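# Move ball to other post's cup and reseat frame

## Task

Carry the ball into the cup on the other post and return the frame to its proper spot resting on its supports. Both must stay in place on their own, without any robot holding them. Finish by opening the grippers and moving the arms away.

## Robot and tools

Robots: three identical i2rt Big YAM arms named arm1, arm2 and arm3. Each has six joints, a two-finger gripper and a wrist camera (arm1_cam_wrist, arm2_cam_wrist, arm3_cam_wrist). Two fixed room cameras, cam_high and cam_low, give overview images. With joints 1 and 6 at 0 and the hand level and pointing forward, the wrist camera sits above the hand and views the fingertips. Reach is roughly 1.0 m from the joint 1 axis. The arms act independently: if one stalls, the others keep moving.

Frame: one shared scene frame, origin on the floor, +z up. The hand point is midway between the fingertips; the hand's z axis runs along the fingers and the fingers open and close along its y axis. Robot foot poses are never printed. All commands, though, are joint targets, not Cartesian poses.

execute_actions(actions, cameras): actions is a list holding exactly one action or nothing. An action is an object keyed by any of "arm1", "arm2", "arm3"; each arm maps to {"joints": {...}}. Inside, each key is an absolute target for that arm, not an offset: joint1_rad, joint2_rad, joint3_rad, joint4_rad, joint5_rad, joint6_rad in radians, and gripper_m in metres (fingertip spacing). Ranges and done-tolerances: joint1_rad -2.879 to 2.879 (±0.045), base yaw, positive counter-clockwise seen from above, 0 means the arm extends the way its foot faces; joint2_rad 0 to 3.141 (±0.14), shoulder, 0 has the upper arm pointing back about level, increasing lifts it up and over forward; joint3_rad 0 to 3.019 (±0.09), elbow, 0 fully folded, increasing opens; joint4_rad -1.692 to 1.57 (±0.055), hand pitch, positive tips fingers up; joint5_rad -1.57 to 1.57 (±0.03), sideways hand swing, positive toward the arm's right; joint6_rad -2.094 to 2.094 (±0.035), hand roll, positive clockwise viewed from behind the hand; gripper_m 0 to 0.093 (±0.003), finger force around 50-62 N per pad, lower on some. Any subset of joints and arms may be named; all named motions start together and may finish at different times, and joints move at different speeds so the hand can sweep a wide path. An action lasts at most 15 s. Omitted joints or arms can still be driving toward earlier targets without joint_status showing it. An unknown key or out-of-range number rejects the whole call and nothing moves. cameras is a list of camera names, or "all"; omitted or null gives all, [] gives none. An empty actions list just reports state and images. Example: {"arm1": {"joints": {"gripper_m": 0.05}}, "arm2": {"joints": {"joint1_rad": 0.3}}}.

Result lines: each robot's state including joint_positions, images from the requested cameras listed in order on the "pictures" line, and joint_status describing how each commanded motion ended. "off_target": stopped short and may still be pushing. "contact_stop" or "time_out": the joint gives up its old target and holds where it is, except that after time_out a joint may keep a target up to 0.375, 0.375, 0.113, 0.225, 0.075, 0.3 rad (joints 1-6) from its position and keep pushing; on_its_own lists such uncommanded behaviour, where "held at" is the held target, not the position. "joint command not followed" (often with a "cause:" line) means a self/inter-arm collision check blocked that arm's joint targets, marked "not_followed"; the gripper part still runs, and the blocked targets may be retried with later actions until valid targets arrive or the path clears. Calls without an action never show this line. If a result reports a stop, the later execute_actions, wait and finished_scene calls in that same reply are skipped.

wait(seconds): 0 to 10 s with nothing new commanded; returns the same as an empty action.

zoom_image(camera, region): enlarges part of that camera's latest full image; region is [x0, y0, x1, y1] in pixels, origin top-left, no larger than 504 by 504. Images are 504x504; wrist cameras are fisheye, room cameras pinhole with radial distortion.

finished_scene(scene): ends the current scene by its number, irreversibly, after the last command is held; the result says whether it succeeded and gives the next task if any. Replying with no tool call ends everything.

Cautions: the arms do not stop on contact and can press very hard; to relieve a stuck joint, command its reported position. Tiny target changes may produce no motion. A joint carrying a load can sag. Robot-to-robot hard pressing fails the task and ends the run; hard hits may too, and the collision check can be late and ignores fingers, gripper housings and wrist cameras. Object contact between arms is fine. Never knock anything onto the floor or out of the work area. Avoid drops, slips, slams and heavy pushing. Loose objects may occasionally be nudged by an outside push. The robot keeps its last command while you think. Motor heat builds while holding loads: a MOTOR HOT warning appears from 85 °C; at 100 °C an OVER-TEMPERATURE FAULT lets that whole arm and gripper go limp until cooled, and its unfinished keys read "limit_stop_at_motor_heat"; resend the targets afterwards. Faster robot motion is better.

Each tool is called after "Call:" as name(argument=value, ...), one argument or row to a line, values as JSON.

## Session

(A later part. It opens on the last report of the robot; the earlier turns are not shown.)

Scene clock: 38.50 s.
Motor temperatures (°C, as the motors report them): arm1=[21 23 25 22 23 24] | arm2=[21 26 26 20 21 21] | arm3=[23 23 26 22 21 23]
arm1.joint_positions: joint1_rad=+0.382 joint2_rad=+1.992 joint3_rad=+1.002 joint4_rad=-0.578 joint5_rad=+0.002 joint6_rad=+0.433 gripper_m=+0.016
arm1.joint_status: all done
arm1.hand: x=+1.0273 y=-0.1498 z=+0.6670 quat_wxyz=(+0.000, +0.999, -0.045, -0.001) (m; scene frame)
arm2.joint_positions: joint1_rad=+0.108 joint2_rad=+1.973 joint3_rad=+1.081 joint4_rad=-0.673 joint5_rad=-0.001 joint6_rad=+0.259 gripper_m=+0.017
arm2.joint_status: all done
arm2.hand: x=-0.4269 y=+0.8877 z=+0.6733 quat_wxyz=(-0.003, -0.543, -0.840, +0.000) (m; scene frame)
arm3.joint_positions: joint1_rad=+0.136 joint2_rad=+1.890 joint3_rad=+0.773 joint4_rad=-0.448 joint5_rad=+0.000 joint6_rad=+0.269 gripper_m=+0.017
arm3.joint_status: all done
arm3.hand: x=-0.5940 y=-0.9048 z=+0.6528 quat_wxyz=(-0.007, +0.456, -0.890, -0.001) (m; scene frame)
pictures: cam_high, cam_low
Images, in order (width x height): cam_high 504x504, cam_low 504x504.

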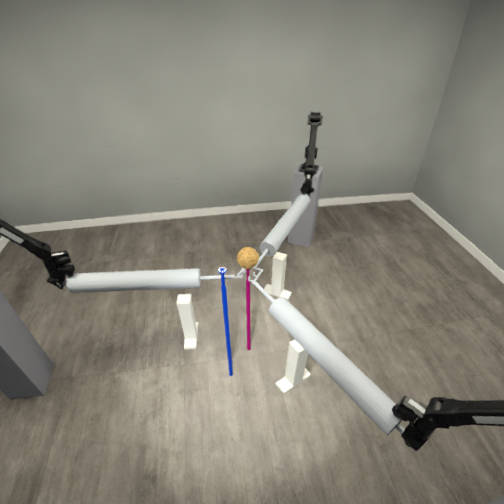

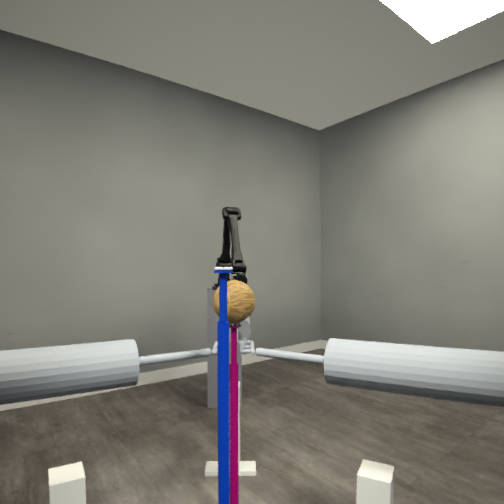

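Call:
execute_actions(
  actions=[
    {"arm1":{"joints":{"joint1_rad":0.458,"joint2_rad":2.05,"joint3_rad":1.205,"joint4_rad":-0.68,"joint6_rad":0.515}},"arm2":{"joints":{"joint1_rad":-0.008,"joint2_rad":1.995,"joint3_rad":1.187,"joint4_rad":-0.727,"joint6_rad":0.128}},"arm3":{"joints":{"joint1_rad":0.19,"joint2_rad":1.787,"joint3_rad":0.615,"joint4_rad":-0.362,"joint6_rad":0.332}}},
  ],
  cameras=["cam_high","cam_low"],
)

Call:
zoom_image(
  camera="cam_high",
  region=[210, 235, 280, 305],
)

Scene clock: 40.10 s.
Motor temperatures (°C, as the motors report them): arm1=[21 24 25 22 23 24] | arm2=[21 27 26 20 21 21] | arm3=[23 23 26 22 21 23]
arm1.joint_positions: joint1_rad=+0.454 joint2_rad=+2.064 joint3_rad=+1.168 joint4_rad=-0.669 joint5_rad=+0.004 joint6_rad=+0.501 gripper_m=+0.016
arm1.joint_status: all done
arm1.hand: x=+0.9911 y=-0.2008 z=+0.6715 quat_wxyz=(+0.000, +0.999, -0.044, -0.002) (m; scene frame)
arm2.joint_positions: joint1_rad=-0.019 joint2_rad=+2.003 joint3_rad=+1.151 joint4_rad=-0.708 joint5_rad=-0.001 joint6_rad=+0.137 gripper_m=+0.017
arm2.joint_status: all done
arm2.hand: x=-0.4639 y=+0.8337 z=+0.6770 quat_wxyz=(-0.005, -0.545, -0.838, +0.002) (m; scene frame)
arm3.joint_positions: joint1_rad=+0.180 joint2_rad=+1.808 joint3_rad=+0.601 joint4_rad=-0.366 joint5_rad=-0.003 joint6_rad=+0.311 gripper_m=+0.017
arm3.joint_status: all done
arm3.hand: x=-0.6287 y=-0.9581 z=+0.6524 quat_wxyz=(-0.003, +0.457, -0.889, +0.000) (m; scene frame)
pictures: cam_high, cam_low
Images, in order (width x height): cam_high 504x504, cam_low 504x504.

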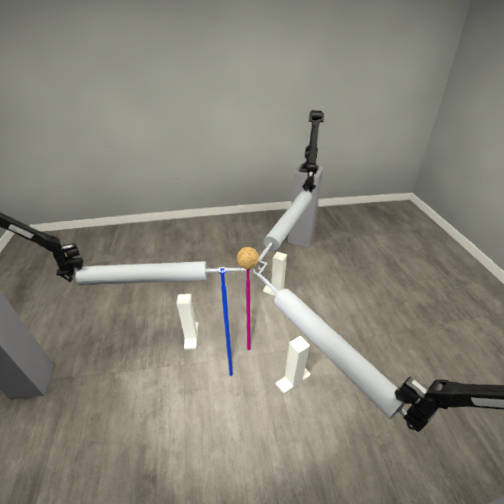

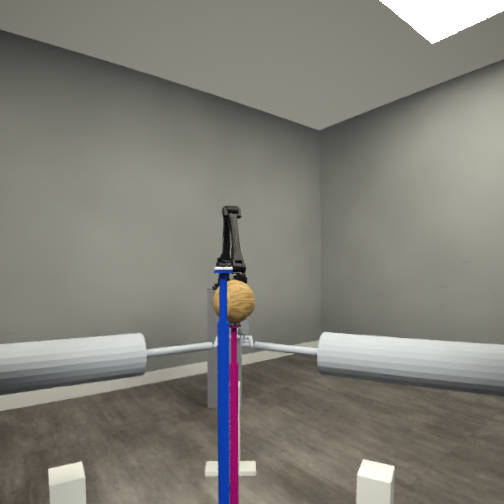

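Region (210, 235, 280, 305) of cam_high's 504x504 image, scaled by 7.200, with more detail than that image has.

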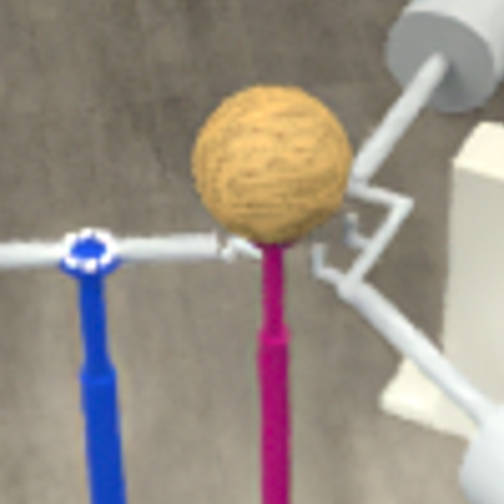

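Call:
execute_actions(
  actions=[
    {"arm1":{"joints":{"joint1_rad":0.53,"joint2_rad":2.33,"joint3_rad":1.362,"joint4_rad":-0.54,"joint6_rad":0.587}},"arm2":{"joints":{"joint1_rad":-0.082,"joint2_rad":2.272,"joint3_rad":1.33,"joint4_rad":-0.568,"joint6_rad":0.056}},"arm3":{"joints":{"joint1_rad":0.2,"joint2_rad":2.145,"joint3_rad":0.518,"joint4_rad":0.083,"joint6_rad":0.335}}},
  ],
  cameras=[],
)

Call:
execute_actions(
  actions=[
    {"arm1":{"joints":{"joint1_rad":0.574,"joint2_rad":2.605,"joint3_rad":1.55,"joint4_rad":-0.455,"joint6_rad":0.63}},"arm2":{"joints":{"joint1_rad":-0.12,"joint2_rad":2.552,"joint3_rad":1.513,"joint4_rad":-0.476,"joint6_rad":0.02}},"arm3":{"joints":{"joint1_rad":0.174,"joint2_rad":2.59,"joint3_rad":0.62,"joint4_rad":0.422,"joint6_rad":0.305}}},
  ],
)

Scene clock: 41.47 s.
Motor temperatures (°C, as the motors report them): arm1=[21 24 25 22 23 24] | arm2=[21 27 26 20 21 21] | arm3=[23 23 26 22 21 23]
arm1.joint_positions: joint1_rad=+0.525 joint2_rad=+2.362 joint3_rad=+1.330 joint4_rad=-0.539 joint5_rad=+0.001 joint6_rad=+0.581 gripper_m=+0.016
arm1.joint_status: all done
arm1.hand: x=+0.9769 y=-0.2493 z=+0.5587 quat_wxyz=(+0.001, +0.999, -0.048, +0.001) (m; scene frame)
arm2.joint_positions: joint1_rad=-0.083 joint2_rad=+2.305 joint3_rad=+1.302 joint4_rad=-0.569 joint5_rad=-0.002 joint6_rad=+0.069 gripper_m=+0.017
arm2.joint_status: all done
arm2.hand: x=-0.4748 y=+0.7872 z=+0.5626 quat_wxyz=(+0.000, -0.544, -0.839, -0.001) (m; scene frame)
arm3.joint_positions: joint1_rad=+0.191 joint2_rad=+2.158 joint3_rad=+0.522 joint4_rad=+0.066 joint5_rad=+0.000 joint6_rad=+0.328 gripper_m=+0.017
arm3.joint_status: all done
arm3.hand: x=-0.6451 y=-1.0034 z=+0.5535 quat_wxyz=(-0.005, +0.455, -0.891, +0.000) (m; scene frame)
pictures: none
No camera images: the call's "cameras" was empty. Leave "cameras" out to get every camera's image.

Scene clock: 42.63 s.
Motor temperatures (°C, as the motors report them): arm1=[21 24 25 22 23 24] | arm2=[21 27 26 20 21 21] | arm3=[23 23 26 22 21 23]
arm1.joint_positions: joint1_rad=+0.563 joint2_rad=+2.640 joint3_rad=+1.520 joint4_rad=-0.457 joint5_rad=+0.003 joint6_rad=+0.624 gripper_m=+0.016
arm1.joint_status: all done
arm1.hand: x=+0.9724 y=-0.2751 z=+0.4474 quat_wxyz=(-0.002, +0.999, -0.050, +0.003) (m; scene frame)
arm2.joint_positions: joint1_rad=-0.110 joint2_rad=+2.583 joint3_rad=+1.487 joint4_rad=-0.480 joint5_rad=-0.003 joint6_rad=+0.039 gripper_m=+0.017
arm2.joint_status: all done
arm2.hand: x=-0.4780 y=+0.7620 z=+0.4521 quat_wxyz=(+0.001, -0.542, -0.840, -0.003) (m; scene frame)
arm3.joint_positions: joint1_rad=+0.186 joint2_rad=+2.599 joint3_rad=+0.631 joint4_rad=+0.406 joint5_rad=-0.001 joint6_rad=+0.319 gripper_m=+0.017
arm3.joint_status: all done
arm3.hand: x=-0.6511 y=-1.0298 z=+0.4420 quat_wxyz=(-0.008, +0.457, -0.890, -0.003) (m; scene frame)
pictures: arm1_cam_wrist, arm2_cam_wrist, arm3_cam_wrist, cam_high, cam_low
Images, in order (width x height): arm1_cam_wrist 504x504, arm2_cam_wrist 504x504, arm3_cam_wrist 504x504, cam_high 504x504, cam_low 504x504.

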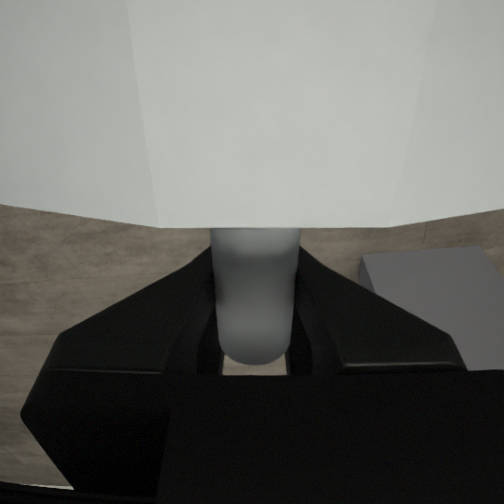

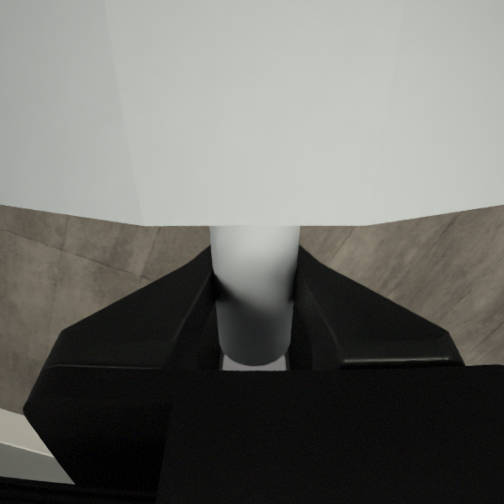

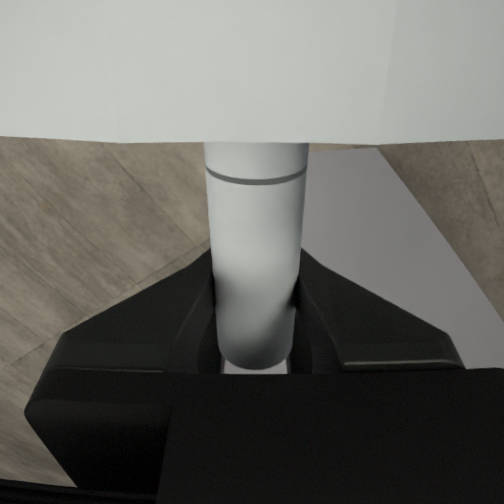

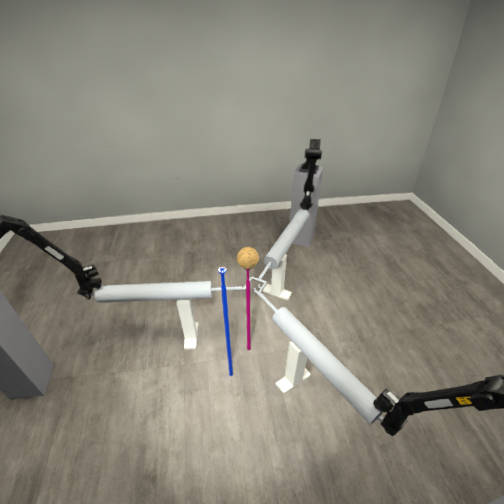

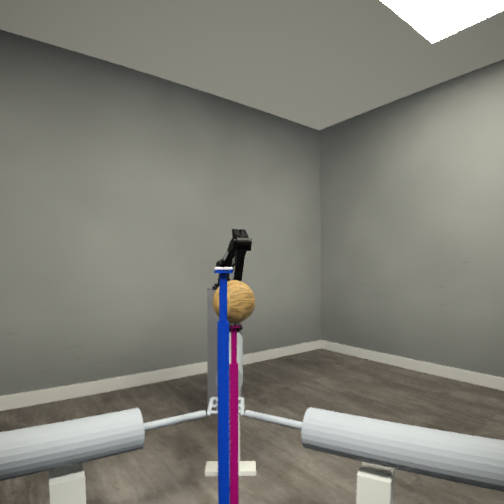

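Call:
execute_actions(
  actions=[
    {"arm1":{"joints":{"joint1_rad":0.58,"joint2_rad":2.682,"joint3_rad":1.60,"joint4_rad":-0.43}},"arm2":{"joints":{"joint1_rad":-0.129,"joint2_rad":2.626,"joint3_rad":1.563,"joint4_rad":-0.455}},"arm3":{"joints":{"joint1_rad":0.17,"joint2_rad":2.698,"joint3_rad":0.678,"joint4_rad":0.458}}},
  ],
  cameras=["cam_high","cam_low"],
)

Scene clock: 43.53 s.
Motor temperatures (°C, as the motors report them): arm1=[21 24 25 22 23 24] | arm2=[21 27 26 20 21 21] | arm3=[23 23 26 22 21 23]
arm1.joint_positions: joint1_rad=+0.571 joint2_rad=+2.699 joint3_rad=+1.568 joint4_rad=-0.437 joint5_rad=+0.003 joint6_rad=+0.624 gripper_m=+0.016
arm1.joint_status: all done
arm1.hand: x=+0.9701 y=-0.2815 z=+0.4238 quat_wxyz=(+0.000, +0.999, -0.046, -0.001) (m; scene frame)
arm2.joint_positions: joint1_rad=-0.119 joint2_rad=+2.637 joint3_rad=+1.532 joint4_rad=-0.463 joint5_rad=-0.003 joint6_rad=+0.033 gripper_m=+0.017
arm2.joint_status: all done
arm2.hand: x=-0.4799 y=+0.7539 z=+0.4312 quat_wxyz=(-0.002, -0.544, -0.839, -0.001) (m; scene frame)
arm3.joint_positions: joint1_rad=+0.183 joint2_rad=+2.712 joint3_rad=+0.691 joint4_rad=+0.446 joint5_rad=-0.002 joint6_rad=+0.316 gripper_m=+0.017
arm3.joint_status: all done
arm3.hand: x=-0.6529 y=-1.0381 z=+0.4090 quat_wxyz=(-0.003, +0.457, -0.890, +0.002) (m; scene frame)
pictures: cam_high, cam_low
Images, in order (width x height): cam_high 504x504, cam_low 504x504.

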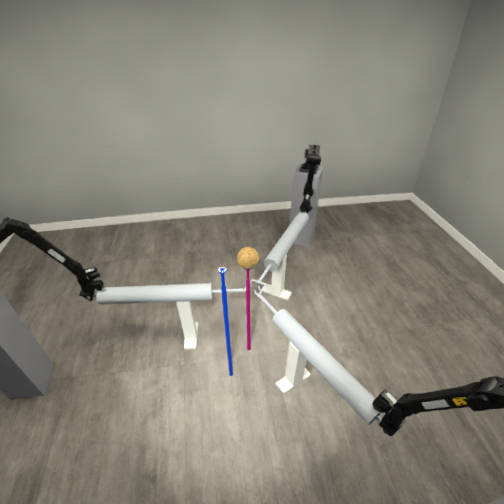

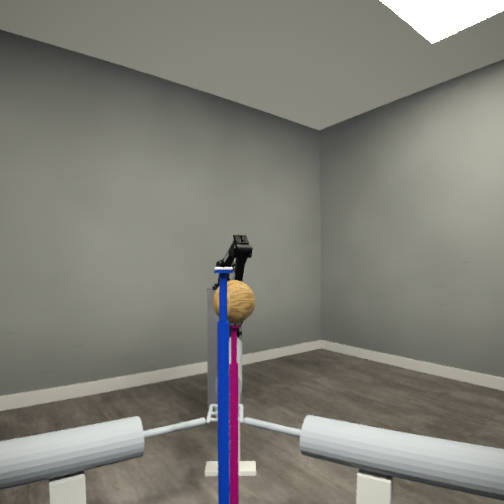

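Call:
execute_actions(
  actions=[
    {"arm1":{"joints":{"joint2_rad":2.70,"joint3_rad":1.575}},"arm2":{"joints":{"joint2_rad":2.65,"joint3_rad":1.54}}},
  ],
  cameras=[],
)

Call:
execute_actions(
  actions=[
    {"arm1":{"joints":{"gripper_m":0.08}},"arm2":{"joints":{"gripper_m":0.08}},"arm3":{"joints":{"gripper_m":0.08}}},
  ],
  cameras=[],
)

Call:
execute_actions(
  actions=[
    {"arm1":{"joints":{"joint2_rad":2.50,"joint3_rad":1.43,"joint4_rad":-0.54}},"arm2":{"joints":{"joint2_rad":2.445,"joint3_rad":1.40,"joint4_rad":-0.56}},"arm3":{"joints":{"joint2_rad":2.42,"joint3_rad":0.52,"joint4_rad":0.31}}},
  ],
  cameras=[],
)

Call:
execute_actions(
  actions=[
    {"arm1":{"joints":{"joint2_rad":1.8,"joint3_rad":1.0,"joint4_rad":-0.8}},"arm2":{"joints":{"joint2_rad":1.8,"joint3_rad":1.0,"joint4_rad":-0.8}},"arm3":{"joints":{"joint2_rad":1.55,"joint3_rad":0.45,"joint4_rad":-0.45}}},
  ],
)

Scene clock: 44.43 s.
Motor temperatures (°C, as the motors report them): arm1=[21 24 25 22 23 24] | arm2=[21 27 26 20 21 21] | arm3=[23 23 25 22 21 23]
arm1.joint_positions: joint1_rad=+0.571 joint2_rad=+2.700 joint3_rad=+1.568 joint4_rad=-0.437 joint5_rad=+0.003 joint6_rad=+0.624 gripper_m=+0.016
arm1.joint_status: all done
arm1.hand: x=+0.9705 y=-0.2813 z=+0.4232 quat_wxyz=(+0.000, +0.999, -0.046, -0.001) (m; scene frame)
arm2.joint_positions: joint1_rad=-0.119 joint2_rad=+2.640 joint3_rad=+1.532 joint4_rad=-0.461 joint5_rad=-0.003 joint6_rad=+0.033 gripper_m=+0.017
arm2.joint_status: all done
arm2.hand: x=-0.4803 y=+0.7546 z=+0.4298 quat_wxyz=(-0.002, -0.544, -0.839, -0.001) (m; scene frame)
arm3.joint_positions: joint1_rad=+0.183 joint2_rad=+2.712 joint3_rad=+0.691 joint4_rad=+0.446 joint5_rad=-0.002 joint6_rad=+0.316 gripper_m=+0.017
arm3.joint_status: not commanded
arm3.hand: x=-0.6529 y=-1.0381 z=+0.4090 quat_wxyz=(-0.003, +0.457, -0.890, +0.002) (m; scene frame)
pictures: none
No camera images: the call's "cameras" was empty. Leave "cameras" out to get every camera's image.

Scene clock: 45.10 s.
Motor temperatures (°C, as the motors report them): arm1=[21 24 25 22 23 24] | arm2=[21 27 25 20 21 21] | arm3=[23 23 25 22 21 23]
arm1.joint_positions: joint1_rad=+0.571 joint2_rad=+2.700 joint3_rad=+1.568 joint4_rad=-0.437 joint5_rad=+0.003 joint6_rad=+0.624 gripper_m=+0.080
arm1.joint_status: all done
arm1.hand: x=+0.9705 y=-0.2813 z=+0.4232 quat_wxyz=(+0.000, +0.999, -0.046, -0.001) (m; scene frame)
arm2.joint_positions: joint1_rad=-0.119 joint2_rad=+2.640 joint3_rad=+1.532 joint4_rad=-0.461 joint5_rad=-0.003 joint6_rad=+0.033 gripper_m=+0.080
arm2.joint_status: all done
arm2.hand: x=-0.4803 y=+0.7546 z=+0.4298 quat_wxyz=(-0.002, -0.544, -0.839, -0.001) (m; scene frame)
arm3.joint_positions: joint1_rad=+0.183 joint2_rad=+2.712 joint3_rad=+0.691 joint4_rad=+0.446 joint5_rad=-0.002 joint6_rad=+0.316 gripper_m=+0.080
arm3.joint_status: all done
arm3.hand: x=-0.6529 y=-1.0381 z=+0.4090 quat_wxyz=(-0.003, +0.457, -0.890, +0.002) (m; scene frame)
pictures: none
No camera images: the call's "cameras" was empty. Leave "cameras" out to get every camera's image.

Scene clock: 46.40 s.
Motor temperatures (°C, as the motors report them): arm1=[21 24 25 22 23 24] | arm2=[21 27 25 20 21 21] | arm3=[23 22 25 22 21 23]
arm1.joint_positions: joint1_rad=+0.571 joint2_rad=+2.509 joint3_rad=+1.420 joint4_rad=-0.535 joint5_rad=+0.003 joint6_rad=+0.624 gripper_m=+0.080
arm1.joint_status: all done
arm1.hand: x=+0.9920 y=-0.2684 z=+0.4993 quat_wxyz=(-0.015, +0.999, -0.046, +0.022) (m; scene frame)
arm2.joint_positions: joint1_rad=-0.119 joint2_rad=+2.427 joint3_rad=+1.397 joint4_rad=-0.550 joint5_rad=-0.003 joint6_rad=+0.033 gripper_m=+0.080
arm2.joint_status: all done
arm2.hand: x=-0.4849 y=+0.7641 z=+0.5186 quat_wxyz=(+0.003, -0.544, -0.839, -0.004) (m; scene frame)
arm3.joint_positions: joint1_rad=+0.183 joint2_rad=+2.423 joint3_rad=+0.525 joint4_rad=+0.319 joint5_rad=-0.002 joint6_rad=+0.316 gripper_m=+0.080
arm3.joint_status: all done
arm3.hand: x=-0.6536 y=-1.0381 z=+0.4933 quat_wxyz=(-0.002, +0.457, -0.890, +0.002) (m; scene frame)
pictures: none
No camera images: the call's "cameras" was empty. Leave "cameras" out to get every camera's image.

Scene clock: 47.87 s.
Motor temperatures (°C, as the motors report them): arm1=[21 24 24 22 23 24] | arm2=[21 27 25 20 21 21] | arm3=[23 22 25 22 21 23]
arm1.joint_positions: joint1_rad=+0.571 joint2_rad=+1.802 joint3_rad=+1.000 joint4_rad=-0.791 joint5_rad=+0.003 joint6_rad=+0.624 gripper_m=+0.080
arm1.joint_status: all done
arm1.hand: x=+1.0747 y=-0.2192 z=+0.7472 quat_wxyz=(-0.007, +0.999, -0.046, +0.010) (m; scene frame)
arm2.joint_positions: joint1_rad=-0.119 joint2_rad=+1.782 joint3_rad=+1.008 joint4_rad=-0.789 joint5_rad=-0.003 joint6_rad=+0.033 gripper_m=+0.080
arm2.joint_status: all done
arm2.hand: x=-0.5307 y=+0.8578 z=+0.7380 quat_wxyz=(-0.004, -0.544, -0.839, +0.000) (m; scene frame)
arm3.joint_positions: joint1_rad=+0.183 joint2_rad=+1.557 joint3_rad=+0.450 joint4_rad=-0.439 joint5_rad=-0.002 joint6_rad=+0.316 gripper_m=+0.080
arm3.joint_status: all done
arm3.hand: x=-0.6453 y=-1.0064 z=+0.6950 quat_wxyz=(-0.013, +0.457, -0.890, -0.009) (m; scene frame)
pictures: arm1_cam_wrist, arm2_cam_wrist, arm3_cam_wrist, cam_high, cam_low
Images, in order (width x height): arm1_cam_wrist 504x504, arm2_cam_wrist 504x504, arm3_cam_wrist 504x504, cam_high 504x504, cam_low 504x504.

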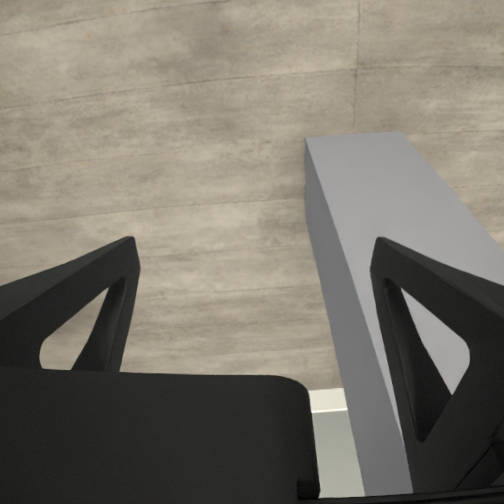

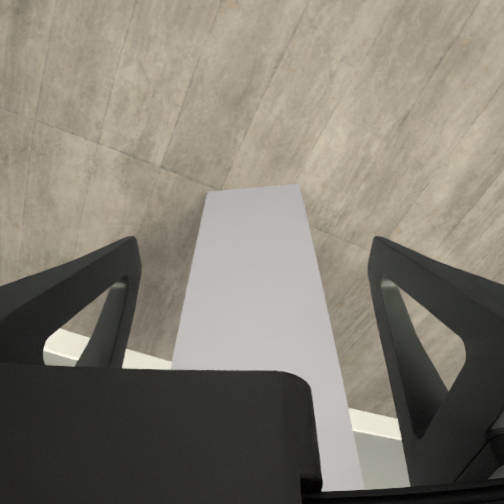

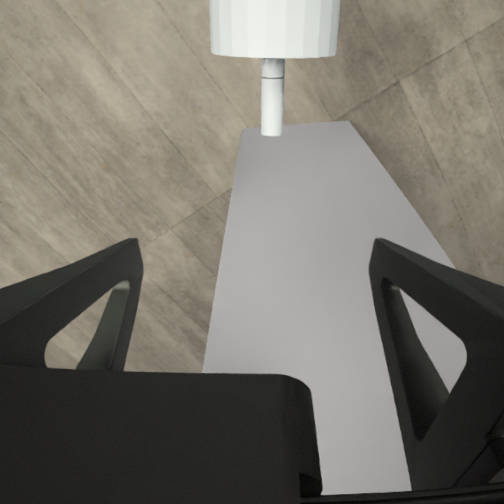

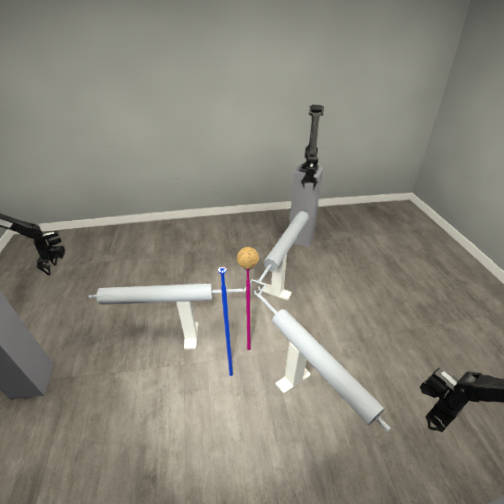

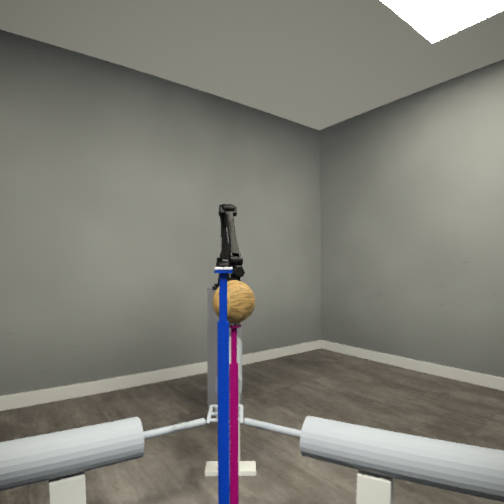

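Call:
finished_scene(
  scene=1,
)

The scene is finished: the task was done.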